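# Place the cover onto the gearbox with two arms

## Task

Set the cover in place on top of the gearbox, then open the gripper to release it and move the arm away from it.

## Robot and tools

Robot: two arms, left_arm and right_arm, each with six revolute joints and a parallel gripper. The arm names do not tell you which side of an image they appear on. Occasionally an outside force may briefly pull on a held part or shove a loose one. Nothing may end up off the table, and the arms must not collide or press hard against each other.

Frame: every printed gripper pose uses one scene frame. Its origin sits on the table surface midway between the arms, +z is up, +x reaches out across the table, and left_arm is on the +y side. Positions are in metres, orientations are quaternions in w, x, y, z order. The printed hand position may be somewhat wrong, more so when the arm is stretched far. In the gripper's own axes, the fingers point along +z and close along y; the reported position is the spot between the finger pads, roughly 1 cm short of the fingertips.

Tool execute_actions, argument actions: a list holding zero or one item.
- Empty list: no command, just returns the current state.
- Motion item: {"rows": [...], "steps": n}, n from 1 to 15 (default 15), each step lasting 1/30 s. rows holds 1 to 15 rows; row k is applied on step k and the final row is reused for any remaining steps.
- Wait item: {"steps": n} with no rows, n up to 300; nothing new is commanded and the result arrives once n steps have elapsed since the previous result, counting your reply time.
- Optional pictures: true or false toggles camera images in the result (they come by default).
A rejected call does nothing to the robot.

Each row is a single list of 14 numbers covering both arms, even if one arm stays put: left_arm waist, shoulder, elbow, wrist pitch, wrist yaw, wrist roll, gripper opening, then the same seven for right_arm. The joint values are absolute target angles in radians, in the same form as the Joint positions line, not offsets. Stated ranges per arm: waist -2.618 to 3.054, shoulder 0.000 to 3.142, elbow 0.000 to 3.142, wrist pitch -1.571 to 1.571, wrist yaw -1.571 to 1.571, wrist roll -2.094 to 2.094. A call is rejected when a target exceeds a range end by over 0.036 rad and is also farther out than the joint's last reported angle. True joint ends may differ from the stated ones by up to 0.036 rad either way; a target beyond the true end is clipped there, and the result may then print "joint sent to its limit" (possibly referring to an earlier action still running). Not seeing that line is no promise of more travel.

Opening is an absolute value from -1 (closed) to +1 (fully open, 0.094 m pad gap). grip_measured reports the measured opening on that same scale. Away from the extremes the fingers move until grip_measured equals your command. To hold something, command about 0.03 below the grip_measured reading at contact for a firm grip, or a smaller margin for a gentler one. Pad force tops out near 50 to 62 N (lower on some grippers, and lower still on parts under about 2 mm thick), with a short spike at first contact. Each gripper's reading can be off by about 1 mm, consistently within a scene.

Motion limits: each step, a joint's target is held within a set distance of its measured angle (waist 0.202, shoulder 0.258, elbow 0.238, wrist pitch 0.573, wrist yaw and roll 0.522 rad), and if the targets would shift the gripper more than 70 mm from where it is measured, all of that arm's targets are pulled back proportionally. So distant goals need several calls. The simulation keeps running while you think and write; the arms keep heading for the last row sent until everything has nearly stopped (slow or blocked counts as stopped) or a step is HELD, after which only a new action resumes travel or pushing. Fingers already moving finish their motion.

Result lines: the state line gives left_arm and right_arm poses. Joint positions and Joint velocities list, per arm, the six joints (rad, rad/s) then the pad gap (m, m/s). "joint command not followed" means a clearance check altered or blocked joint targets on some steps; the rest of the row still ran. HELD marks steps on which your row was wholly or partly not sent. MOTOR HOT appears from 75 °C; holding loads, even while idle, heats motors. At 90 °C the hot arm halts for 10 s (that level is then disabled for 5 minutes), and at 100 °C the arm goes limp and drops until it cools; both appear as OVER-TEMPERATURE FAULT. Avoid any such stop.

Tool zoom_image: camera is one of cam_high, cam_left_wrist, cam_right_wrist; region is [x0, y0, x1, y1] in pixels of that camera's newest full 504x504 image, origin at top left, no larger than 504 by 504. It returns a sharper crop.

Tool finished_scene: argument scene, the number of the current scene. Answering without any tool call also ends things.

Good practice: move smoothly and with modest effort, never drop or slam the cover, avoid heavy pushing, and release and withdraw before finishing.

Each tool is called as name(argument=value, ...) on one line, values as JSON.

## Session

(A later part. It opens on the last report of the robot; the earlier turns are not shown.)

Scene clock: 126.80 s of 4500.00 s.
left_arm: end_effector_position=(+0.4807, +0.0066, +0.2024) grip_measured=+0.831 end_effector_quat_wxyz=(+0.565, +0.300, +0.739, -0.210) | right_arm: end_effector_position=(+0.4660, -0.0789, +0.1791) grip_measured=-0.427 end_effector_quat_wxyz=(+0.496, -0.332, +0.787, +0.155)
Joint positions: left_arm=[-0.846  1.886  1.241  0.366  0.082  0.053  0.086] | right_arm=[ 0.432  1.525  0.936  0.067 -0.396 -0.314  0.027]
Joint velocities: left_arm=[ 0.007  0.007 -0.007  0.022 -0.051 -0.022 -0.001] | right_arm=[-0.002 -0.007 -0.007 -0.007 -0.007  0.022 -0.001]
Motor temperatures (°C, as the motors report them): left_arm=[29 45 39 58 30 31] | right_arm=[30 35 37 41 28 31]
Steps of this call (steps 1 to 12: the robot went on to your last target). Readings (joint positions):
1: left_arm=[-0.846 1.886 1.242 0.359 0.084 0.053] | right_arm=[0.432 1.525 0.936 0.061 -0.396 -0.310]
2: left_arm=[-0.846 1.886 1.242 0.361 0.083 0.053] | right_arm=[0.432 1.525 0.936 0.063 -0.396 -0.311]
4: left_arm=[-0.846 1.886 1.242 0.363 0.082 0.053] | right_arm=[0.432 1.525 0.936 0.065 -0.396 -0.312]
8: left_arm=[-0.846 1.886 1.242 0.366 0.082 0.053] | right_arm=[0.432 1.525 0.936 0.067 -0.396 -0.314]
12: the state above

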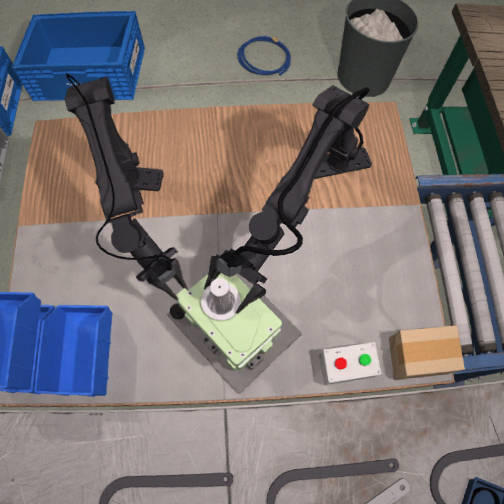

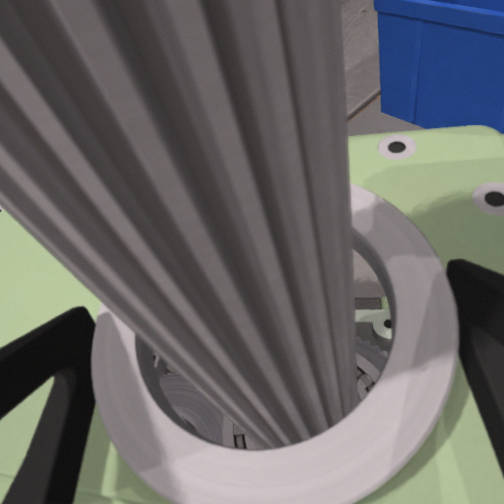

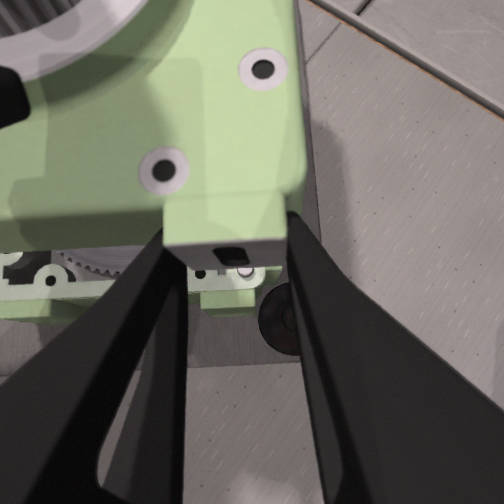

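execute_actions(actions=[{"rows":[[-0.85,1.853,1.28,0.50,0.085,0.15,0.78,0.432,1.47,1.0,0.16,-0.465,-0.245,-0.47],[-0.85,1.851,1.305,0.45,0.085,0.15,0.74,0.432,1.47,1.0,0.16,-0.465,-0.245,-0.47],[-0.85,1.849,1.33,0.41,0.085,0.15,0.74,0.432,1.47,1.0,0.16,-0.465,-0.245,-0.47],[-0.85,1.847,1.35,0.37,0.085,0.15,0.74,0.432,1.47,1.0,0.16,-0.465,-0.245,-0.47],[-0.85,1.845,1.37,0.335,0.085,0.15,0.74,0.432,1.47,1.0,0.16,-0.465,-0.245,-0.47],[-0.85,1.845,1.39,0.30,0.085,0.15,0.74,0.432,1.47,1.0,0.16,-0.465,-0.245,-0.47],[-0.85,1.845,1.405,0.27,0.085,0.15,0.74,0.432,1.47,1.0,0.16,-0.465,-0.245,-0.47]],"steps":15}], pictures=false)

execute_actions(actions=[{"rows":[[-0.85,1.848,1.37,0.28,0.085,0.155,0.74,0.432,1.485,0.97,0.17,-0.465,-0.245,-0.47],[-0.85,1.851,1.355,0.29,0.085,0.155,0.74,0.432,1.495,0.95,0.19,-0.465,-0.245,-0.47],[-0.85,1.854,1.35,0.30,0.085,0.155,0.74,0.432,1.50,0.945,0.20,-0.465,-0.245,-0.47],[-0.85,1.857,1.345,0.308,0.085,0.155,0.74,0.432,1.504,0.94,0.21,-0.465,-0.245,-0.47],[-0.85,1.86,1.34,0.316,0.085,0.155,0.74,0.432,1.508,0.935,0.22,-0.465,-0.245,-0.47],[-0.85,1.863,1.335,0.324,0.085,0.155,0.74,0.432,1.512,0.93,0.23,-0.465,-0.245,-0.47],[-0.85,1.866,1.33,0.332,0.085,0.155,0.74,0.432,1.516,0.925,0.24,-0.465,-0.245,-0.47],[-0.85,1.869,1.325,0.34,0.085,0.155,0.74,0.432,1.52,0.92,0.25,-0.465,-0.245,-0.47],[-0.85,1.872,1.32,0.348,0.085,0.155,0.74,0.432,1.524,0.915,0.26,-0.465,-0.245,-0.47],[-0.85,1.877,1.313,0.36,0.085,0.155,0.74,0.432,1.531,0.908,0.275,-0.465,-0.245,-0.47]],"steps":15}], pictures=false)

execute_actions(actions=[{"steps":12}])

Scene clock: 129.80 s of 4500.00 s.
left_arm: end_effector_position=(+0.4823, +0.0054, +0.2059) grip_measured=+0.831 end_effector_quat_wxyz=(+0.532, +0.316, +0.761, -0.194) | right_arm: end_effector_position=(+0.4653, -0.0779, +0.1794) grip_measured=-0.427 end_effector_quat_wxyz=(+0.492, -0.316, +0.793, +0.169)
Joint positions: left_arm=[-0.846  1.886  1.346  0.172  0.082  0.075  0.086] | right_arm=[ 0.432  1.525  0.936  0.067 -0.403 -0.269  0.027]
Joint velocities: left_arm=[-0.012  0.007  0.022 -0.037  0.022 -0.007 -0.001] | right_arm=[-0.032  0.002  0.002 -0.007  0.007  0.066 -0.   ]
Motor temperatures (°C, as the motors report them): left_arm=[29 45 39 60 30 31] | right_arm=[30 35 37 41 28 31]
Steps of this call (steps 1 to 15: the robot went on to your last target; steps 16 to 75: nothing new was sent; steps 76 to 90: all 15 steps of this action). Readings (joint positions):
76: left_arm=[-0.846 1.886 1.241 0.365 0.082 0.053] | right_arm=[0.432 1.525 0.936 0.067 -0.396 -0.314]
77: left_arm=[-0.846 1.886 1.242 0.361 0.081 0.053] | right_arm=[0.432 1.525 0.936 0.067 -0.396 -0.314]
79: left_arm=[-0.846 1.886 1.262 0.326 0.082 0.053] | right_arm=[0.432 1.525 0.936 0.066 -0.396 -0.311]
83: left_arm=[-0.846 1.886 1.324 0.218 0.083 0.068] | right_arm=[0.432 1.525 0.936 0.070 -0.398 -0.285]
90: the state above

Scene clock: 130.30 s of 4500.00 s.
left_arm: end_effector_position=(+0.4826, +0.0069, +0.1971) grip_measured=+0.831 end_effector_quat_wxyz=(+0.538, +0.317, +0.758, -0.190) | right_arm: end_effector_position=(+0.4667, -0.0760, +0.1693) grip_measured=-0.427 end_effector_quat_wxyz=(+0.499, -0.316, +0.788, +0.173)
Joint positions: left_arm=[-0.846  1.893  1.308  0.228  0.074  0.084  0.086] | right_arm=[ 0.432  1.547  0.897  0.147 -0.411 -0.263  0.027]
Joint velocities: left_arm=[-0.002 -0.002 -0.002  0.022  0.022  0.022 -0.001] | right_arm=[-0.002  0.017 -0.007  0.051 -0.022 -0.022 -0.001]
Motor temperatures (°C, as the motors report them): left_arm=[29 45 39 60 30 31] | right_arm=[30 35 37 41 28 31]
Steps of this call (steps 1 to 15: all 15 steps of this action). Readings (joint positions):
1: left_arm=[-0.846 1.886 1.346 0.172 0.082 0.075] | right_arm=[0.432 1.525 0.936 0.067 -0.403 -0.269]
2: left_arm=[-0.846 1.886 1.346 0.172 0.082 0.075] | right_arm=[0.432 1.525 0.936 0.067 -0.403 -0.269]
4: left_arm=[-0.846 1.886 1.346 0.172 0.082 0.075] | right_arm=[0.432 1.525 0.935 0.069 -0.403 -0.269]
8: left_arm=[-0.846 1.886 1.330 0.191 0.082 0.076] | right_arm=[0.432 1.529 0.917 0.098 -0.405 -0.267]
15: the state above

Scene clock: 130.70 s of 4500.00 s.
left_arm: end_effector_position=(+0.4826, +0.0070, +0.1970) grip_measured=+0.831 end_effector_quat_wxyz=(+0.539, +0.316, +0.757, -0.189) | right_arm: end_effector_position=(+0.4668, -0.0759, +0.1692) grip_measured=-0.427 end_effector_quat_wxyz=(+0.500, -0.316, +0.788, +0.173)
Joint positions: left_arm=[-0.846  1.893  1.307  0.23   0.073  0.085  0.086] | right_arm=[ 0.432  1.548  0.896  0.151 -0.412 -0.263  0.027]
Joint velocities: left_arm=[ 0.007 -0.017 -0.007 -0.007 -0.051 -0.022  0.001] | right_arm=[ 0.002 -0.007 -0.007 -0.007 -0.066 -0.007  0.   ]
Motor temperatures (°C, as the motors report them): left_arm=[29 45 39 60 30 31] | right_arm=[30 35 37 41 28 31]
Steps of this call (steps 1 to 12: the robot went on to your last target). Readings (joint positions):
1: left_arm=[-0.846 1.893 1.308 0.228 0.074 0.084] | right_arm=[0.432 1.548 0.897 0.148 -0.411 -0.263]
2: left_arm=[-0.846 1.893 1.307 0.229 0.074 0.085] | right_arm=[0.432 1.548 0.896 0.149 -0.411 -0.263]
4: left_arm=[-0.846 1.893 1.307 0.229 0.073 0.085] | right_arm=[0.432 1.548 0.896 0.150 -0.412 -0.263]
8: left_arm=[-0.846 1.893 1.307 0.230 0.073 0.085] | right_arm=[0.432 1.548 0.896 0.151 -0.412 -0.263]
12: the state above

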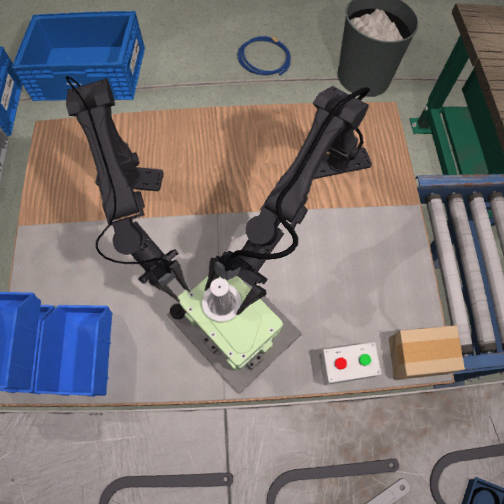

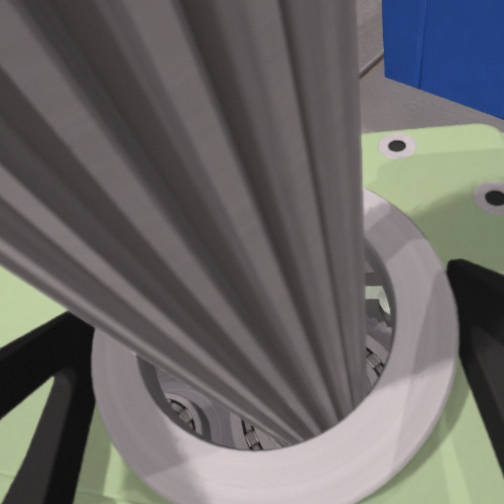

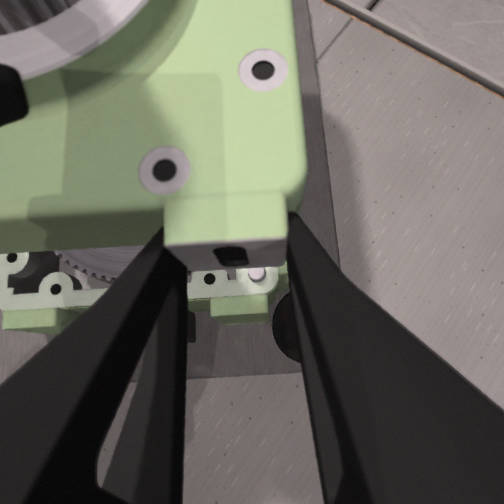

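zoom_image(camera="cam_high", region=[150,230,320,400])

Region (150, 230, 320, 400) of cam_high's 504x504 image, scaled by 2.965, with more detail than that image has.

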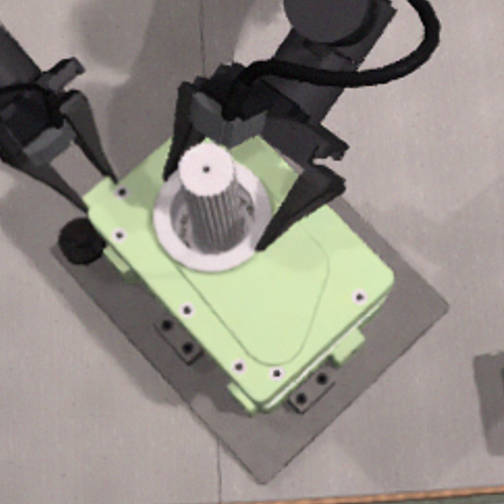

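execute_actions(actions=[{"rows":[[-0.85,1.86,1.33,0.345,0.085,0.155,0.74,0.432,1.515,0.925,0.255,-0.465,-0.245,-0.47],[-0.85,1.85,1.34,0.335,0.085,0.155,0.74,0.434,1.50,0.94,0.24,-0.465,-0.245,-0.47],[-0.85,1.84,1.35,0.325,0.085,0.155,0.74,0.437,1.49,0.95,0.225,-0.465,-0.245,-0.47],[-0.85,1.83,1.355,0.315,0.085,0.155,0.74,0.441,1.48,0.96,0.21,-0.465,-0.245,-0.47],[-0.85,1.82,1.36,0.307,0.085,0.155,0.74,0.446,1.47,0.968,0.20,-0.465,-0.245,-0.47],[-0.85,1.81,1.36,0.30,0.085,0.155,0.74,0.452,1.462,0.975,0.19,-0.465,-0.245,-0.47]],"steps":15}])

Scene clock: 133.67 s of 4500.00 s.
left_arm: end_effector_position=(+0.4779, +0.0096, +0.2063) grip_measured=+0.831 end_effector_quat_wxyz=(+0.537, +0.315, +0.758, -0.193) | right_arm: end_effector_position=(+0.4615, -0.0736, +0.1790) grip_measured=-0.427 end_effector_quat_wxyz=(+0.498, -0.317, +0.788, +0.175)
Joint positions: left_arm=[-0.846  1.863  1.307  0.198  0.078  0.078  0.086] | right_arm=[ 0.441  1.517  0.91   0.103 -0.408 -0.259  0.027]
Joint velocities: left_arm=[-0.017 -0.007  0.002 -0.022  0.022 -0.095  0.001] | right_arm=[ 0.007 -0.007 -0.007 -0.007 -0.095 -0.022  0.   ]
Motor temperatures (°C, as the motors report them): left_arm=[29 45 39 60 30 31] | right_arm=[30 35 37 41 28 31]
Steps of this call (steps 1 to 15: the robot went on to your last target; steps 16 to 74: nothing new was sent; steps 75 to 89: all 15 steps of this action). Readings (joint positions):
75: left_arm=[-0.846 1.893 1.307 0.230 0.073 0.085] | right_arm=[0.432 1.548 0.896 0.151 -0.412 -0.263]
76: left_arm=[-0.846 1.893 1.307 0.230 0.073 0.085] | right_arm=[0.432 1.548 0.896 0.151 -0.412 -0.263]
78: left_arm=[-0.846 1.892 1.307 0.228 0.073 0.085] | right_arm=[0.432 1.547 0.896 0.148 -0.412 -0.263]
82: left_arm=[-0.846 1.878 1.307 0.202 0.082 0.079] | right_arm=[0.438 1.528 0.897 0.118 -0.408 -0.260]
89: the state above

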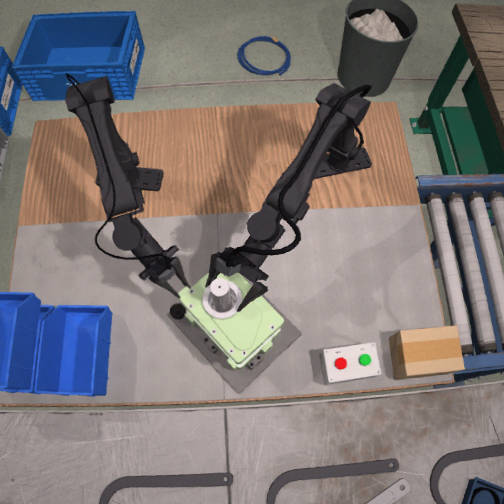

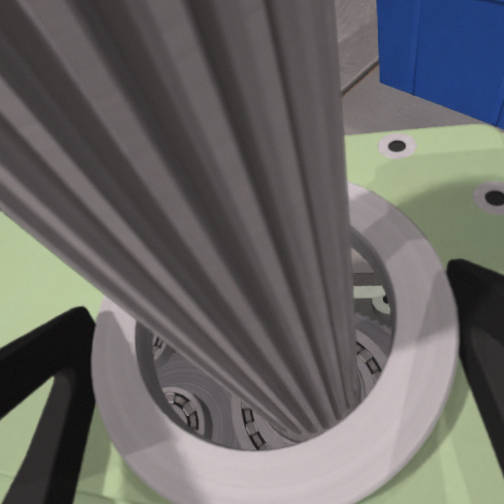

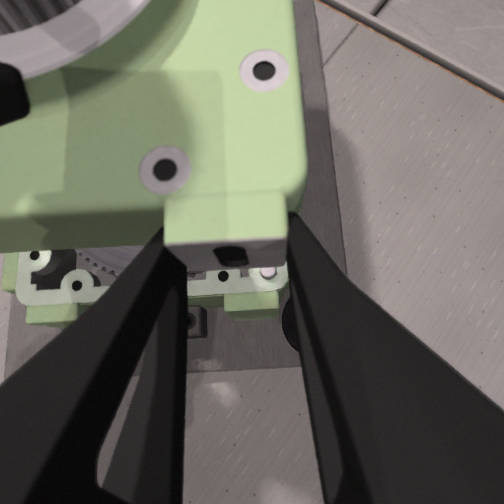

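execute_actions(actions=[{"rows":[[-0.85,1.82,1.335,0.305,0.085,0.155,0.74,0.452,1.475,0.95,0.195,-0.465,-0.245,-0.47],[-0.85,1.826,1.318,0.312,0.085,0.155,0.74,0.452,1.485,0.93,0.205,-0.465,-0.245,-0.47],[-0.85,1.83,1.312,0.32,0.085,0.155,0.74,0.452,1.489,0.924,0.214,-0.465,-0.245,-0.47],[-0.85,1.834,1.307,0.328,0.085,0.155,0.74,0.452,1.493,0.918,0.222,-0.465,-0.245,-0.47],[-0.85,1.838,1.302,0.335,0.085,0.155,0.74,0.452,1.497,0.913,0.23,-0.465,-0.245,-0.47],[-0.85,1.842,1.297,0.343,0.085,0.155,0.74,0.452,1.501,0.908,0.239,-0.465,-0.245,-0.47],[-0.85,1.846,1.292,0.35,0.085,0.155,0.74,0.452,1.505,0.903,0.248,-0.465,-0.245,-0.47],[-0.85,1.85,1.286,0.358,0.085,0.155,0.74,0.452,1.51,0.897,0.257,-0.465,-0.245,-0.47],[-0.85,1.853,1.281,0.365,0.085,0.155,0.74,0.452,1.514,0.892,0.265,-0.465,-0.245,-0.47]],"steps":15}])

Scene clock: 135.50 s of 4500.00 s.
left_arm: end_effector_position=(+0.4762, +0.0101, +0.1863) grip_measured=+0.831 end_effector_quat_wxyz=(+0.526, +0.315, +0.766, -0.194) | right_arm: end_effector_position=(+0.4589, -0.0732, +0.1594) grip_measured=-0.427 end_effector_quat_wxyz=(+0.486, -0.317, +0.795, +0.178)
Joint positions: left_arm=[-0.846  1.883  1.273  0.229  0.082  0.07   0.086] | right_arm=[ 0.444  1.543  0.876  0.137 -0.408 -0.258  0.027]
Joint velocities: left_arm=[-0.022  0.042 -0.032 -0.081  0.007 -0.051 -0.001] | right_arm=[-0.022  0.051 -0.032 -0.022  0.11  -0.007 -0.001]
Motor temperatures (°C, as the motors report them): left_arm=[29 45 39 60 30 31] | right_arm=[30 35 37 42 28 31]
Steps of this call (steps 1 to 15: the robot went on to your last target; steps 16 to 40: nothing new was sent; steps 41 to 55: all 15 steps of this action). Readings (joint positions):
41: left_arm=[-0.846 1.863 1.307 0.195 0.078 0.078] | right_arm=[0.441 1.517 0.910 0.099 -0.408 -0.259]
42: left_arm=[-0.846 1.863 1.307 0.195 0.078 0.078] | right_arm=[0.441 1.517 0.910 0.099 -0.408 -0.259]
44: left_arm=[-0.846 1.863 1.307 0.195 0.078 0.078] | right_arm=[0.441 1.517 0.910 0.100 -0.408 -0.259]
48: left_arm=[-0.846 1.863 1.293 0.214 0.078 0.078] | right_arm=[0.442 1.518 0.898 0.118 -0.408 -0.259]
55: the state above

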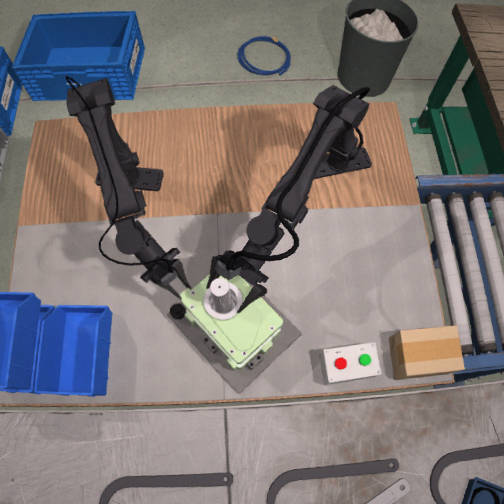

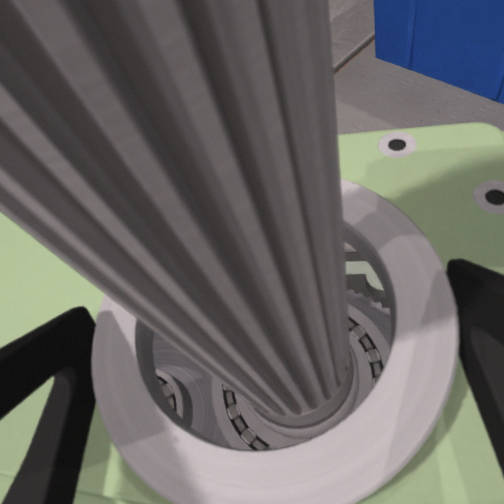

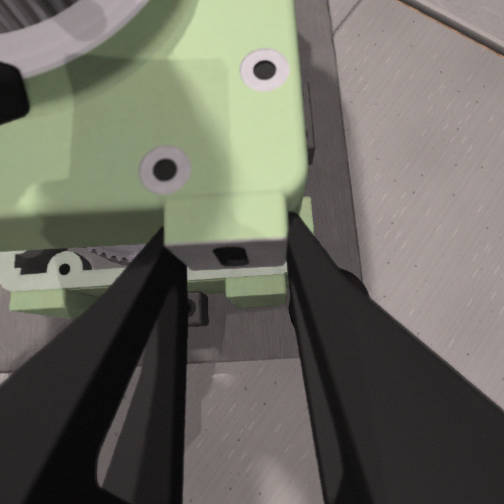

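execute_actions(actions=[{"rows":[[-0.85,1.858,1.276,0.376,0.085,0.155,0.74,0.45,1.52,0.886,0.278,-0.465,-0.245,-0.47],[-0.85,1.862,1.272,0.386,0.085,0.155,0.74,0.45,1.525,0.88,0.29,-0.465,-0.245,-0.47],[-0.85,1.867,1.267,0.396,0.085,0.155,0.74,0.45,1.53,0.874,0.302,-0.465,-0.245,-0.47],[-0.85,1.872,1.263,0.406,0.085,0.155,0.74,0.45,1.536,0.868,0.314,-0.465,-0.245,-0.47],[-0.85,1.876,1.258,0.416,0.085,0.155,0.74,0.45,1.541,0.862,0.326,-0.465,-0.245,-0.47],[-0.85,1.881,1.254,0.426,0.085,0.155,0.74,0.45,1.546,0.856,0.338,-0.465,-0.245,-0.47],[-0.85,1.886,1.249,0.436,0.085,0.155,0.74,0.45,1.552,0.85,0.35,-0.465,-0.245,-0.47],[-0.85,1.89,1.245,0.446,0.085,0.155,0.74,0.45,1.557,0.844,0.362,-0.465,-0.245,-0.47],[-0.85,1.895,1.24,0.456,0.085,0.155,0.74,0.45,1.563,0.838,0.374,-0.465,-0.245,-0.47],[-0.85,1.90,1.236,0.465,0.085,0.155,0.74,0.45,1.568,0.832,0.385,-0.465,-0.245,-0.47]],"steps":15}], pictures=false)

execute_actions(actions=[{"steps":12}])

Scene clock: 137.57 s of 4500.00 s.
left_arm: end_effector_position=(+0.4765, +0.0089, +0.1564) grip_measured=+0.831 end_effector_quat_wxyz=(+0.520, +0.316, +0.769, -0.195) | right_arm: end_effector_position=(+0.4588, -0.0741, +0.1299) grip_measured=-0.427 end_effector_quat_wxyz=(+0.480, -0.315, +0.800, +0.177)
Joint positions: left_arm=[-0.846  1.932  1.225  0.312  0.086  0.067  0.086] | right_arm=[ 0.444  1.6    0.814  0.24  -0.403 -0.256  0.027]
Joint velocities: left_arm=[-0.007  0.037 -0.032  0.007  0.051 -0.095  0.001] | right_arm=[ 0.012  0.027 -0.032 -0.037  0.11  -0.007 -0.001]
Motor temperatures (°C, as the motors report them): left_arm=[29 45 39 61 29 31] | right_arm=[30 35 37 42 28 31]
Steps of this call (steps 1 to 15: the robot went on to your last target; steps 16 to 47: nothing new was sent; steps 48 to 62: all 15 steps of this action). Readings (joint positions):
48: left_arm=[-0.846 1.884 1.271 0.233 0.083 0.068] | right_arm=[0.444 1.544 0.874 0.142 -0.407 -0.257]
49: left_arm=[-0.846 1.884 1.271 0.235 0.083 0.068] | right_arm=[0.444 1.544 0.874 0.143 -0.407 -0.257]
51: left_arm=[-0.846 1.885 1.266 0.247 0.081 0.069] | right_arm=[0.444 1.546 0.868 0.159 -0.406 -0.257]
55: left_arm=[-0.846 1.899 1.249 0.281 0.078 0.075] | right_arm=[0.444 1.563 0.847 0.204 -0.405 -0.257]
62: the state above

Scene clock: 137.97 s of 4500.00 s.
left_arm: end_effector_position=(+0.4777, +0.0084, +0.1588) grip_measured=+0.831 end_effector_quat_wxyz=(+0.525, +0.316, +0.766, -0.195) | right_arm: end_effector_position=(+0.4605, -0.0741, +0.1320) grip_measured=-0.427 end_effector_quat_wxyz=(+0.485, -0.315, +0.797, +0.175)
Joint positions: left_arm=[-0.846  1.933  1.225  0.324  0.084  0.069  0.086] | right_arm=[ 0.444  1.601  0.813  0.254 -0.4   -0.256  0.027]
Joint velocities: left_arm=[-0.002 -0.007 -0.007 -0.051  0.022  0.007 -0.001] | right_arm=[ 0.017 -0.012  0.002  0.037  0.037 -0.037 -0.   ]
Motor temperatures (°C, as the motors report them): left_arm=[29 45 39 61 29 31] | right_arm=[30 35 37 42 28 31]
Steps of this call (steps 1 to 12: the robot went on to your last target). Readings (joint positions):
1: left_arm=[-0.846 1.933 1.225 0.312 0.087 0.066] | right_arm=[0.444 1.601 0.814 0.240 -0.403 -0.256]
2: left_arm=[-0.846 1.933 1.225 0.313 0.087 0.065] | right_arm=[0.444 1.601 0.813 0.241 -0.403 -0.256]
4: left_arm=[-0.846 1.933 1.225 0.318 0.086 0.065] | right_arm=[0.444 1.601 0.813 0.248 -0.402 -0.256]
8: left_arm=[-0.846 1.933 1.225 0.324 0.084 0.068] | right_arm=[0.444 1.601 0.813 0.254 -0.400 -0.256]
12: the state above

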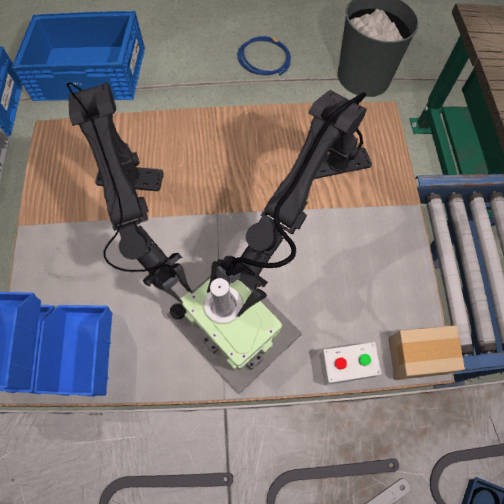

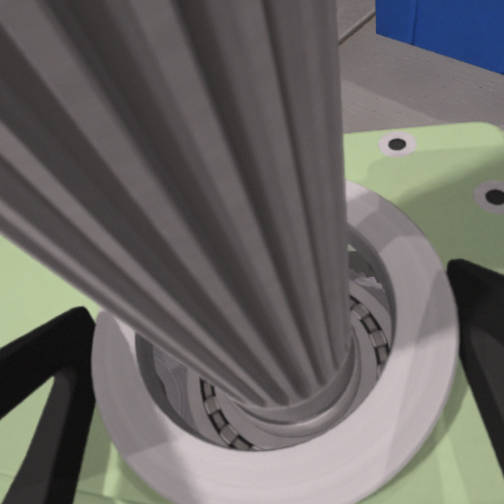

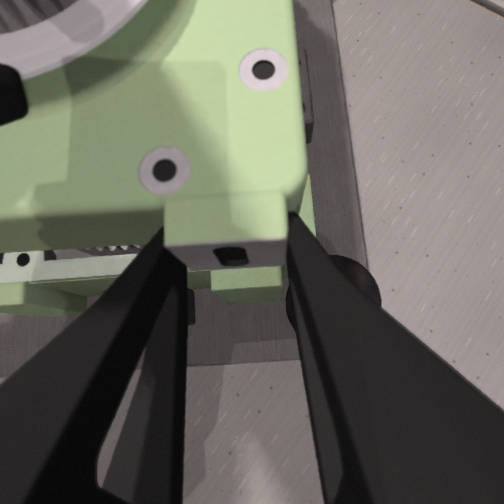

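execute_actions(actions=[{"rows":[[-0.85,1.905,1.233,0.473,0.085,0.155,0.74,0.448,1.573,0.828,0.395,-0.465,-0.245,-0.47],[-0.85,1.91,1.23,0.481,0.085,0.155,0.74,0.446,1.578,0.824,0.404,-0.465,-0.245,-0.47],[-0.85,1.914,1.228,0.489,0.085,0.155,0.74,0.444,1.584,0.82,0.413,-0.465,-0.245,-0.47],[-0.85,1.919,1.225,0.497,0.085,0.155,0.74,0.442,1.589,0.816,0.422,-0.465,-0.245,-0.47],[-0.85,1.924,1.222,0.504,0.085,0.155,0.74,0.44,1.594,0.812,0.432,-0.465,-0.245,-0.47],[-0.85,1.928,1.219,0.511,0.085,0.155,0.74,0.438,1.599,0.808,0.441,-0.465,-0.245,-0.47],[-0.85,1.933,1.216,0.519,0.085,0.155,0.74,0.436,1.604,0.804,0.45,-0.465,-0.245,-0.47],[-0.85,1.938,1.214,0.526,0.085,0.155,0.74,0.435,1.61,0.80,0.459,-0.465,-0.245,-0.47],[-0.85,1.942,1.211,0.533,0.085,0.155,0.74,0.435,1.615,0.796,0.468,-0.465,-0.245,-0.47],[-0.85,1.947,1.208,0.54,0.085,0.155,0.74,0.435,1.62,0.792,0.477,-0.465,-0.245,-0.47]],"steps":15}], pictures=false)

execute_actions(actions=[{"steps":12}])

zoom_image(camera="cam_high", region=[150,230,320,400])

Scene clock: 139.87 s of 4500.00 s.
left_arm: end_effector_position=(+0.4793, +0.0067, +0.1400) grip_measured=+0.831 end_effector_quat_wxyz=(+0.526, +0.318, +0.765, -0.195) | right_arm: end_effector_position=(+0.4618, -0.0764, +0.1128) grip_measured=-0.427 end_effector_quat_wxyz=(+0.484, -0.313, +0.798, +0.174)
Joint positions: left_arm=[-0.846  1.976  1.2    0.394  0.086  0.074  0.086] | right_arm=[ 0.437  1.649  0.777  0.335 -0.403 -0.258  0.027]
Joint velocities: left_arm=[ 0.002  0.056 -0.027  0.022  0.022 -0.095  0.   ] | right_arm=[-0.002  0.056 -0.046  0.007 -0.007  0.007  0.001]
Motor temperatures (°C, as the motors report them): left_arm=[29 45 39 61 29 31] | right_arm=[30 35 37 42 28 31]
Steps of this call (steps 1 to 30: the robot went on to your last target; steps 31 to 42: nothing new was sent; steps 43 to 57: all 15 steps of this action). Readings (joint positions):
43: left_arm=[-0.846 1.933 1.225 0.325 0.084 0.069] | right_arm=[0.444 1.601 0.813 0.255 -0.400 -0.256]
44: left_arm=[-0.846 1.933 1.225 0.326 0.084 0.069] | right_arm=[0.444 1.601 0.813 0.256 -0.400 -0.256]
46: left_arm=[-0.846 1.934 1.225 0.332 0.083 0.070] | right_arm=[0.443 1.602 0.812 0.265 -0.399 -0.256]
50: left_arm=[-0.846 1.948 1.219 0.364 0.081 0.079] | right_arm=[0.437 1.616 0.799 0.305 -0.401 -0.258]
57: the state above

Scene clock: 140.27 s of 4500.00 s.
left_arm: end_effector_position=(+0.4794, +0.0064, +0.1400) grip_measured=+0.831 end_effector_quat_wxyz=(+0.526, +0.318, +0.764, -0.195) | right_arm: end_effector_position=(+0.4620, -0.0764, +0.1128) grip_measured=-0.427 end_effector_quat_wxyz=(+0.485, -0.313, +0.798, +0.174)
Joint positions: left_arm=[-0.846  1.977  1.199  0.398  0.087  0.074  0.086] | right_arm=[ 0.437  1.65   0.776  0.339 -0.403 -0.258  0.027]
Joint velocities: left_arm=[-0.017  0.007  0.002 -0.037  0.051 -0.022 -0.001] | right_arm=[ 0.002 -0.027  0.002 -0.022  0.007  0.081 -0.   ]
Motor temperatures (°C, as the motors report them): left_arm=[29 46 39 61 29 31] | right_arm=[30 35 37 42 28 31]
Steps of this call (steps 1 to 12: the robot went on to your last target). Readings (joint positions):
1: left_arm=[-0.846 1.977 1.199 0.394 0.087 0.073] | right_arm=[0.437 1.650 0.776 0.336 -0.403 -0.258]
2: left_arm=[-0.846 1.977 1.199 0.394 0.087 0.073] | right_arm=[0.437 1.650 0.776 0.336 -0.403 -0.258]
4: left_arm=[-0.846 1.977 1.199 0.397 0.087 0.074] | right_arm=[0.437 1.650 0.776 0.338 -0.403 -0.258]
8: left_arm=[-0.846 1.977 1.199 0.398 0.087 0.074] | right_arm=[0.437 1.650 0.776 0.339 -0.403 -0.258]
12: the state above

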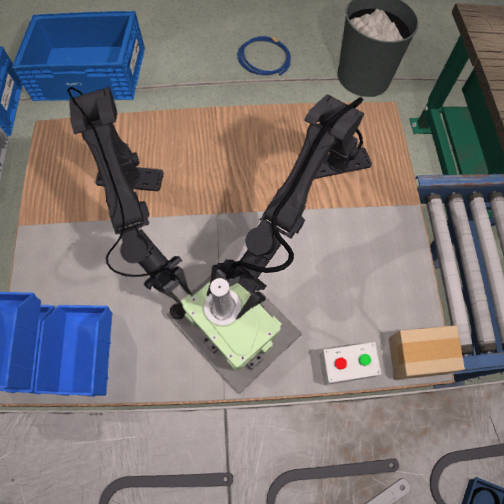

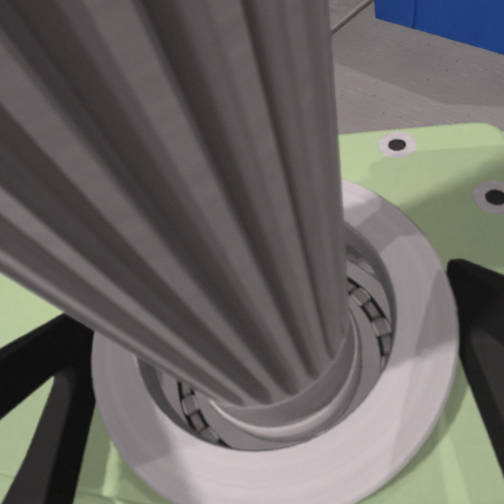

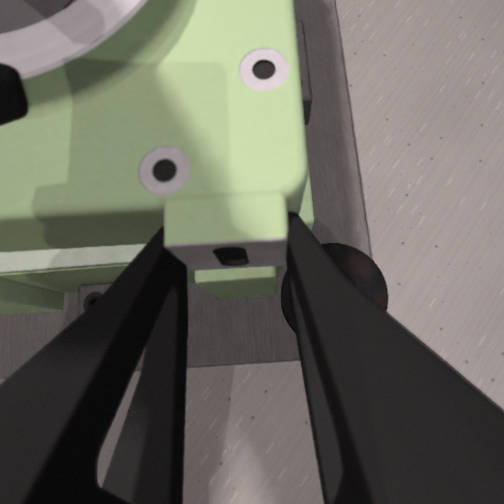

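Region (150, 230, 320, 400) of cam_high's 504x504 image, scaled by 2.965, with more detail than that image has.

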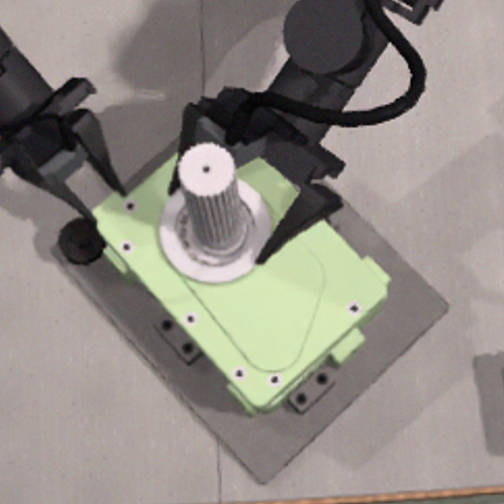

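execute_actions(actions=[{"rows":[[-0.85,1.95,1.205,0.546,0.085,0.155,0.74,0.435,1.625,0.789,0.485,-0.465,-0.245,-0.47],[-0.85,1.954,1.202,0.552,0.085,0.155,0.74,0.435,1.629,0.786,0.492,-0.465,-0.245,-0.47],[-0.85,1.957,1.20,0.558,0.085,0.155,0.74,0.435,1.634,0.783,0.50,-0.465,-0.245,-0.47],[-0.85,1.96,1.197,0.564,0.085,0.155,0.74,0.435,1.638,0.78,0.507,-0.465,-0.245,-0.47],[-0.85,1.963,1.195,0.57,0.085,0.155,0.74,0.435,1.643,0.777,0.514,-0.465,-0.245,-0.47],[-0.85,1.967,1.192,0.575,0.085,0.155,0.74,0.435,1.647,0.774,0.521,-0.465,-0.245,-0.47],[-0.85,1.97,1.19,0.58,0.085,0.155,0.74,0.435,1.652,0.771,0.528,-0.465,-0.245,-0.47],[-0.85,1.973,1.187,0.585,0.085,0.155,0.74,0.435,1.656,0.768,0.535,-0.465,-0.245,-0.47]],"steps":15}])

Scene clock: 142.47 s of 4500.00 s.
left_arm: end_effector_position=(+0.4811, +0.0065, +0.1357) grip_measured=+0.831 end_effector_quat_wxyz=(+0.536, +0.319, +0.758, -0.192) | right_arm: end_effector_position=(+0.4645, -0.0762, +0.1074) grip_measured=-0.427 end_effector_quat_wxyz=(+0.493, -0.313, +0.793, +0.173)
Joint positions: left_arm=[-0.846  1.993  1.183  0.449  0.081  0.085  0.086] | right_arm=[ 0.435  1.676  0.758  0.404 -0.404 -0.257  0.027]
Joint velocities: left_arm=[-0.012  0.012 -0.002  0.022  0.007 -0.066  0.001] | right_arm=[-0.002  0.002  0.012  0.037 -0.066 -0.007 -0.   ]
Motor temperatures (°C, as the motors report them): left_arm=[29 46 38 62 29 31] | right_arm=[30 35 37 43 28 31]
Steps of this call (steps 1 to 15: the robot went on to your last target; steps 16 to 51: nothing new was sent; steps 52 to 66: all 15 steps of this action). Readings (joint positions):
52: left_arm=[-0.846 1.977 1.199 0.398 0.087 0.075] | right_arm=[0.437 1.650 0.776 0.340 -0.403 -0.258]
53: left_arm=[-0.846 1.977 1.199 0.399 0.087 0.075] | right_arm=[0.437 1.650 0.776 0.340 -0.403 -0.258]
55: left_arm=[-0.846 1.977 1.198 0.405 0.086 0.077] | right_arm=[0.437 1.651 0.774 0.347 -0.402 -0.258]
59: left_arm=[-0.846 1.986 1.188 0.432 0.083 0.082] | right_arm=[0.436 1.665 0.764 0.381 -0.402 -0.258]
66: the state above

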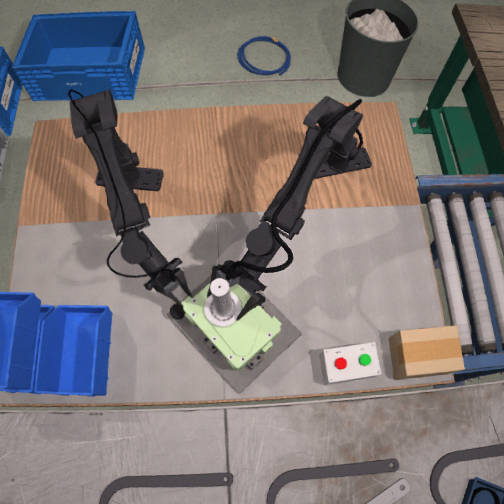

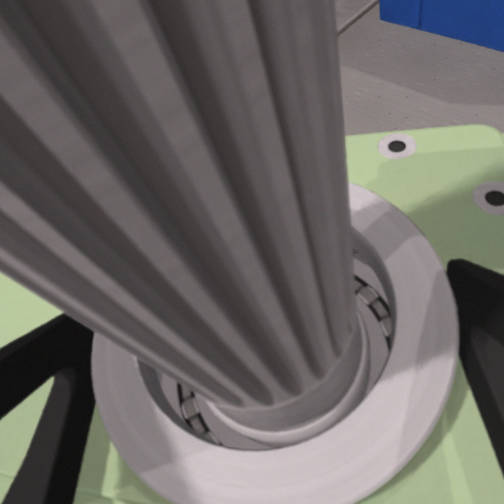

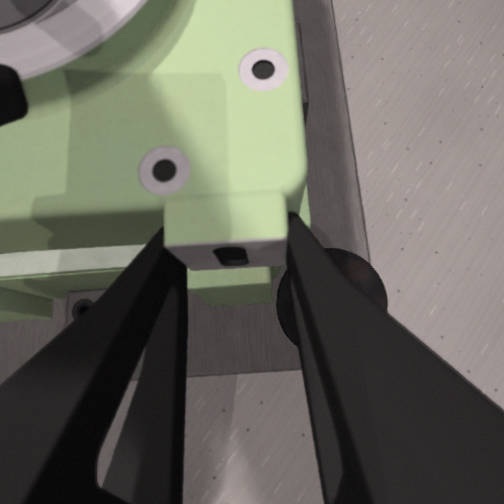

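execute_actions(actions=[{"rows":[[-0.85,1.96,1.20,0.57,0.085,0.155,0.74,0.435,1.64,0.78,0.52,-0.465,-0.245,-0.47],[-0.85,1.95,1.21,0.56,0.085,0.155,0.74,0.435,1.627,0.79,0.506,-0.465,-0.245,-0.47],[-0.853,1.94,1.22,0.55,0.085,0.155,0.74,0.435,1.614,0.80,0.492,-0.465,-0.245,-0.47],[-0.856,1.93,1.228,0.538,0.085,0.155,0.74,0.435,1.60,0.81,0.478,-0.465,-0.245,-0.47],[-0.862,1.918,1.235,0.525,0.085,0.155,0.74,0.435,1.588,0.82,0.465,-0.465,-0.245,-0.47]],"steps":15}])

Scene clock: 145.43 s of 4500.00 s.
left_arm: end_effector_position=(+0.4782, +0.0065, +0.1434) grip_measured=+0.831 end_effector_quat_wxyz=(+0.536, +0.318, +0.758, -0.196) | right_arm: end_effector_position=(+0.4612, -0.0769, +0.1159) grip_measured=-0.427 end_effector_quat_wxyz=(+0.495, -0.313, +0.792, +0.174)
Joint positions: left_arm=[-0.848  1.971  1.182  0.43   0.084  0.078  0.086] | right_arm=[ 0.435  1.642  0.758  0.373 -0.405 -0.257  0.027]
Joint velocities: left_arm=[ 0.012 -0.002 -0.002 -0.007 -0.051  0.037 -0.001] | right_arm=[ 0.012 -0.017  0.002 -0.037 -0.051 -0.007 -0.   ]
Motor temperatures (°C, as the motors report them): left_arm=[29 46 38 62 29 31] | right_arm=[30 35 36 43 28 31]
Steps of this call (steps 1 to 15: the robot went on to your last target; steps 16 to 74: nothing new was sent; steps 75 to 89: all 15 steps of this action). Readings (joint positions):
75: left_arm=[-0.846 1.993 1.182 0.450 0.081 0.085] | right_arm=[0.435 1.676 0.758 0.404 -0.404 -0.257]
76: left_arm=[-0.846 1.993 1.182 0.450 0.081 0.085] | right_arm=[0.435 1.676 0.758 0.404 -0.404 -0.257]
78: left_arm=[-0.846 1.992 1.182 0.449 0.081 0.085] | right_arm=[0.435 1.674 0.758 0.401 -0.404 -0.257]
82: left_arm=[-0.848 1.978 1.182 0.433 0.084 0.078] | right_arm=[0.435 1.652 0.758 0.376 -0.404 -0.257]
89: the state above

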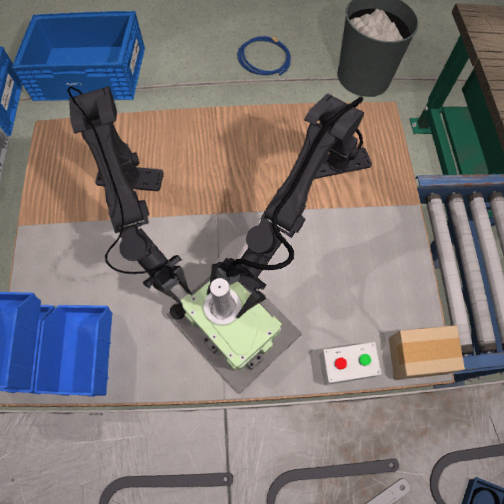

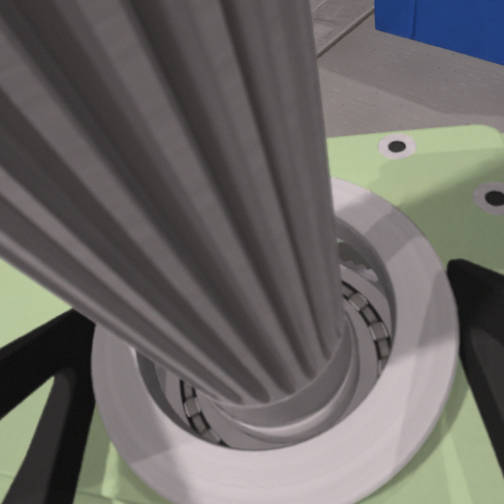

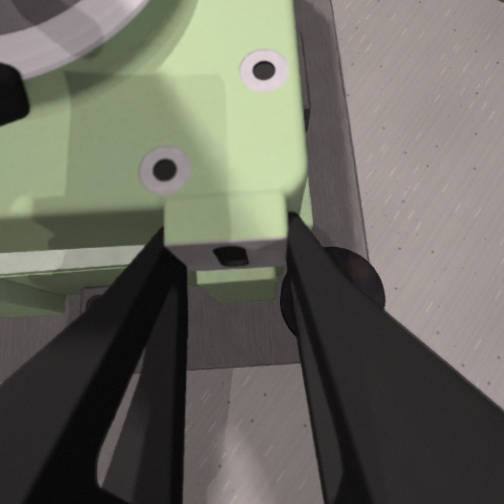

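execute_actions(actions=[{"rows":[[-0.862,1.918,1.235,0.515,0.085,0.155,0.74,0.435,1.588,0.82,0.455,-0.465,-0.245,-0.47],[-0.862,1.918,1.235,0.508,0.085,0.155,0.74,0.435,1.588,0.82,0.448,-0.465,-0.245,-0.47],[-0.862,1.918,1.235,0.50,0.085,0.155,0.74,0.435,1.588,0.82,0.44,-0.465,-0.245,-0.47],[-0.862,1.918,1.235,0.495,0.085,0.155,0.74,0.435,1.588,0.82,0.435,-0.465,-0.245,-0.47]],"steps":15}])

zoom_image(camera="cam_high", region=[160,260,300,400])

Scene clock: 146.67 s of 4500.00 s.
left_arm: end_effector_position=(+0.4753, +0.0063, +0.1379) grip_measured=+0.831 end_effector_quat_wxyz=(+0.525, +0.317, +0.765, -0.197) | right_arm: end_effector_position=(+0.4578, -0.0770, +0.1109) grip_measured=-0.427 end_effector_quat_wxyz=(+0.484, -0.314, +0.798, +0.177)
Joint positions: left_arm=[-0.852  1.971  1.182  0.407  0.084  0.068  0.086] | right_arm=[ 0.435  1.642  0.758  0.347 -0.41  -0.257  0.027]
Joint velocities: left_arm=[-0.012  0.012 -0.017  0.007 -0.051 -0.022 -0.001] | right_arm=[-0.002 -0.027 -0.002 -0.022 -0.022 -0.022 -0.001]
Motor temperatures (°C, as the motors report them): left_arm=[29 46 39 62 29 31] | right_arm=[30 36 37 43 28 31]
Steps of this call (steps 1 to 15: the robot went on to your last target; steps 16 to 22: nothing new was sent; steps 23 to 37: all 15 steps of this action). Readings (joint positions):
23: left_arm=[-0.849 1.971 1.182 0.427 0.084 0.078] | right_arm=[0.435 1.642 0.758 0.369 -0.406 -0.257]
24: left_arm=[-0.849 1.971 1.182 0.426 0.084 0.077] | right_arm=[0.435 1.642 0.758 0.368 -0.406 -0.257]
26: left_arm=[-0.850 1.971 1.182 0.421 0.084 0.076] | right_arm=[0.435 1.642 0.758 0.363 -0.407 -0.257]
30: left_arm=[-0.851 1.971 1.182 0.410 0.084 0.071] | right_arm=[0.435 1.642 0.758 0.351 -0.409 -0.257]
37: the state above

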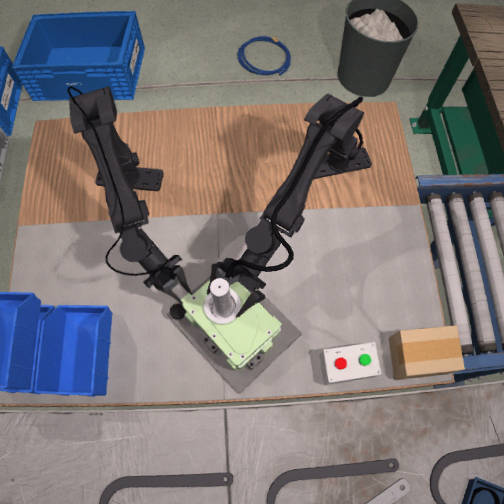

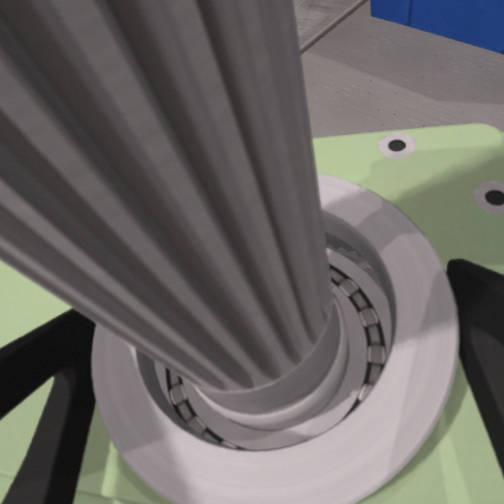

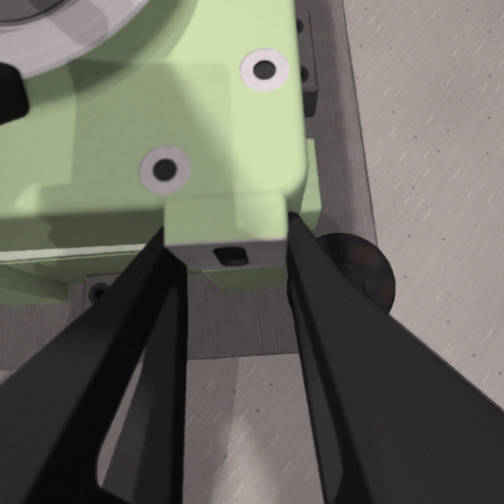

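Region (160, 260, 300, 400) of cam_high's 504x504 image, scaled by 3.600, with more detail than that image has.

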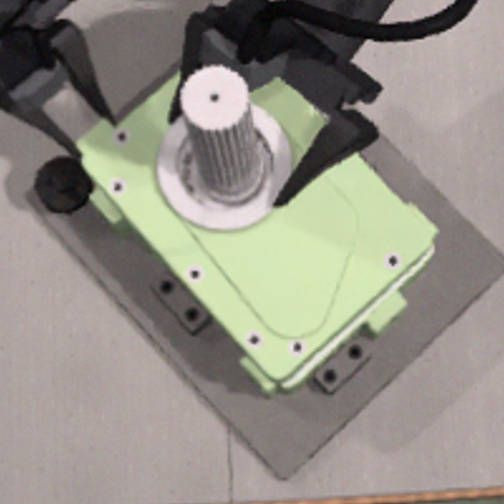

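execute_actions(actions=[{"rows":[[-0.855,1.928,1.215,0.51,0.085,0.155,0.74,0.438,1.60,0.80,0.45,-0.465,-0.245,-0.47],[-0.85,1.936,1.20,0.52,0.085,0.155,0.74,0.44,1.61,0.785,0.462,-0.465,-0.245,-0.47],[-0.846,1.94,1.192,0.528,0.085,0.155,0.74,0.442,1.614,0.778,0.47,-0.465,-0.245,-0.47],[-0.844,1.943,1.19,0.534,0.085,0.155,0.74,0.443,1.618,0.776,0.477,-0.465,-0.245,-0.47],[-0.844,1.946,1.188,0.54,0.085,0.155,0.74,0.443,1.622,0.774,0.484,-0.465,-0.245,-0.47],[-0.844,1.949,1.186,0.546,0.085,0.155,0.74,0.443,1.626,0.772,0.491,-0.465,-0.245,-0.47],[-0.844,1.952,1.184,0.552,0.085,0.155,0.74,0.443,1.63,0.77,0.498,-0.465,-0.245,-0.47],[-0.844,1.955,1.182,0.558,0.085,0.155,0.74,0.443,1.634,0.768,0.505,-0.465,-0.245,-0.47],[-0.844,1.958,1.18,0.564,0.085,0.155,0.74,0.443,1.638,0.766,0.512,-0.465,-0.245,-0.47],[-0.844,1.962,1.178,0.57,0.085,0.155,0.74,0.443,1.643,0.763,0.52,-0.465,-0.245,-0.47]],"steps":15}])

zoom_image(camera="cam_high", region=[160,260,300,400])

Scene clock: 148.73 s of 4500.00 s.
left_arm: end_effector_position=(+0.4786, +0.0068, +0.1353) grip_measured=+0.831 end_effector_quat_wxyz=(+0.532, +0.317, +0.761, -0.194) | right_arm: end_effector_position=(+0.4622, -0.0761, +0.1079) grip_measured=-0.427 end_effector_quat_wxyz=(+0.490, -0.313, +0.794, +0.176)
Joint positions: left_arm=[-0.848  1.985  1.178  0.438  0.079  0.075  0.086] | right_arm=[ 0.435  1.667  0.758  0.386 -0.409 -0.256  0.027]
Joint velocities: left_arm=[-0.022 -0.002 -0.037  0.095 -0.066 -0.007  0.   ] | right_arm=[-0.007  0.002  0.002  0.051  0.022 -0.007 -0.   ]
Motor temperatures (°C, as the motors report them): left_arm=[29 47 39 62 29 31] | right_arm=[30 36 37 43 28 31]
Steps of this call (steps 1 to 15: the robot went on to your last target; steps 16 to 47: nothing new was sent; steps 48 to 62: all 15 steps of this action). Readings (joint positions):
48: left_arm=[-0.852 1.971 1.182 0.407 0.084 0.068] | right_arm=[0.435 1.642 0.758 0.347 -0.410 -0.257]
49: left_arm=[-0.852 1.971 1.182 0.407 0.084 0.068] | right_arm=[0.435 1.642 0.758 0.347 -0.410 -0.257]
51: left_arm=[-0.852 1.971 1.182 0.407 0.084 0.068] | right_arm=[0.435 1.642 0.758 0.348 -0.410 -0.257]
55: left_arm=[-0.852 1.971 1.182 0.414 0.081 0.068] | right_arm=[0.435 1.645 0.758 0.360 -0.410 -0.257]
62: the state above

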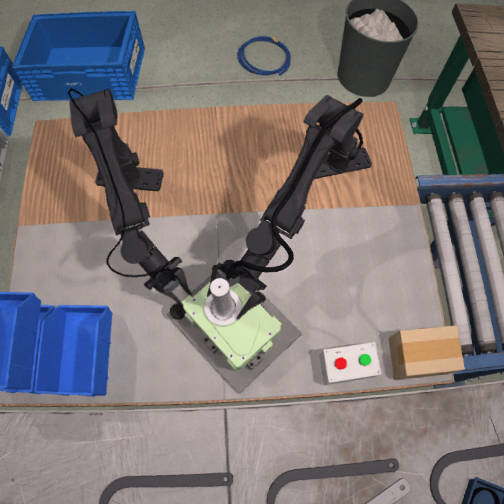

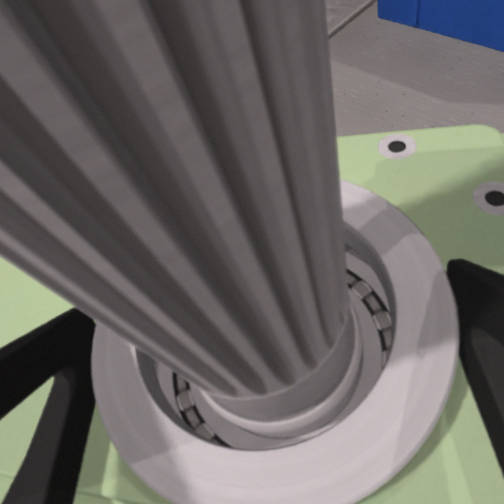

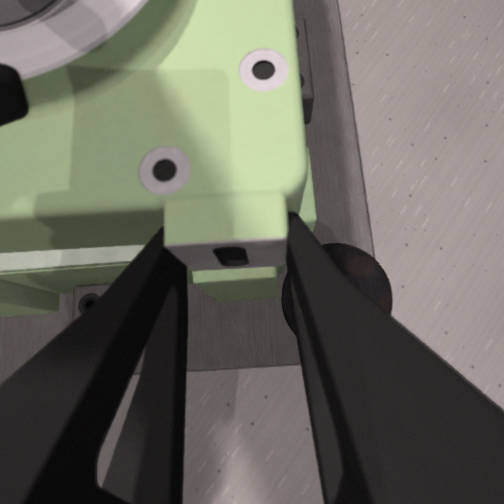

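Region (160, 260, 300, 400) of cam_high's 504x504 image, scaled by 3.600, with more detail than that image has.

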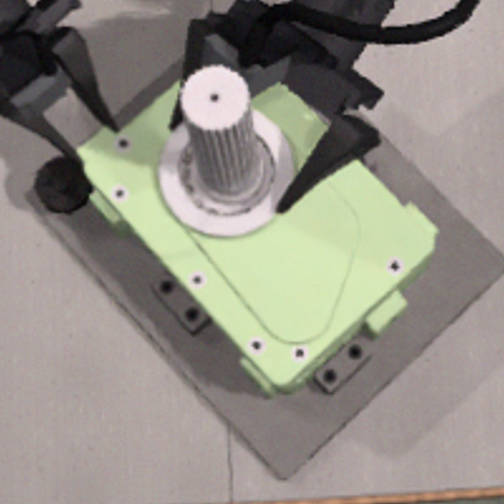

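execute_actions(actions=[{"rows":[[-0.847,1.96,1.176,0.568,0.085,0.155,0.74,0.44,1.64,0.761,0.518,-0.465,-0.245,-0.47],[-0.85,1.958,1.174,0.566,0.085,0.155,0.74,0.438,1.638,0.759,0.516,-0.465,-0.245,-0.47],[-0.852,1.956,1.172,0.564,0.085,0.155,0.74,0.436,1.636,0.757,0.514,-0.465,-0.245,-0.47],[-0.854,1.955,1.17,0.562,0.085,0.155,0.74,0.434,1.635,0.755,0.512,-0.465,-0.245,-0.47],[-0.856,1.955,1.168,0.56,0.085,0.155,0.74,0.434,1.635,0.753,0.51,-0.465,-0.245,-0.47],[-0.858,1.955,1.166,0.56,0.085,0.155,0.74,0.434,1.635,0.751,0.51,-0.465,-0.245,-0.47],[-0.86,1.955,1.164,0.56,0.085,0.155,0.74,0.434,1.635,0.749,0.51,-0.465,-0.245,-0.47],[-0.86,1.955,1.162,0.56,0.085,0.155,0.74,0.434,1.635,0.747,0.51,-0.465,-0.245,-0.47]],"steps":15}])

Scene clock: 150.53 s of 4500.00 s.
left_arm: end_effector_position=(+0.4779, +0.0073, +0.1348) grip_measured=+0.831 end_effector_quat_wxyz=(+0.535, +0.318, +0.758, -0.194) | right_arm: end_effector_position=(+0.4612, -0.0762, +0.1074) grip_measured=-0.427 end_effector_quat_wxyz=(+0.494, -0.314, +0.791, +0.175)
Joint positions: left_arm=[-0.848  1.985  1.167  0.458  0.08   0.08   0.086] | right_arm=[ 0.435  1.667  0.744  0.41  -0.409 -0.257  0.027]
Joint velocities: left_arm=[-0.032  0.007 -0.002 -0.037  0.051  0.051 -0.   ] | right_arm=[ 0.017  0.002  0.002 -0.007 -0.037 -0.037 -0.001]
Motor temperatures (°C, as the motors report them): left_arm=[29 47 39 62 29 31] | right_arm=[30 36 37 43 28 31]
Steps of this call (steps 1 to 15: the robot went on to your last target; steps 16 to 39: nothing new was sent; steps 40 to 54: all 15 steps of this action). Readings (joint positions):
40: left_arm=[-0.848 1.985 1.176 0.444 0.079 0.075] | right_arm=[0.435 1.667 0.758 0.388 -0.409 -0.257]
41: left_arm=[-0.848 1.985 1.176 0.444 0.079 0.075] | right_arm=[0.435 1.667 0.758 0.388 -0.409 -0.257]
43: left_arm=[-0.848 1.985 1.176 0.444 0.079 0.076] | right_arm=[0.435 1.667 0.754 0.392 -0.409 -0.257]
47: left_arm=[-0.848 1.985 1.169 0.452 0.080 0.079] | right_arm=[0.435 1.667 0.747 0.404 -0.409 -0.257]
54: the state above

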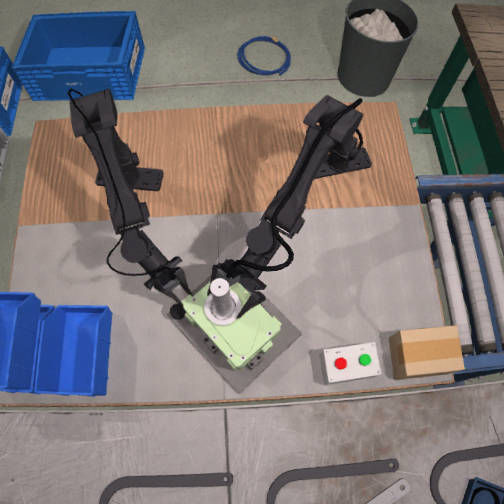

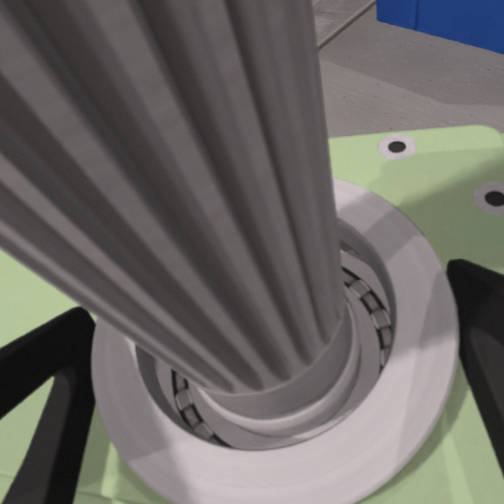

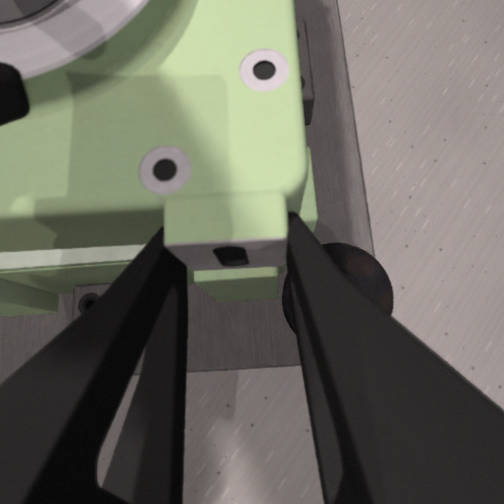

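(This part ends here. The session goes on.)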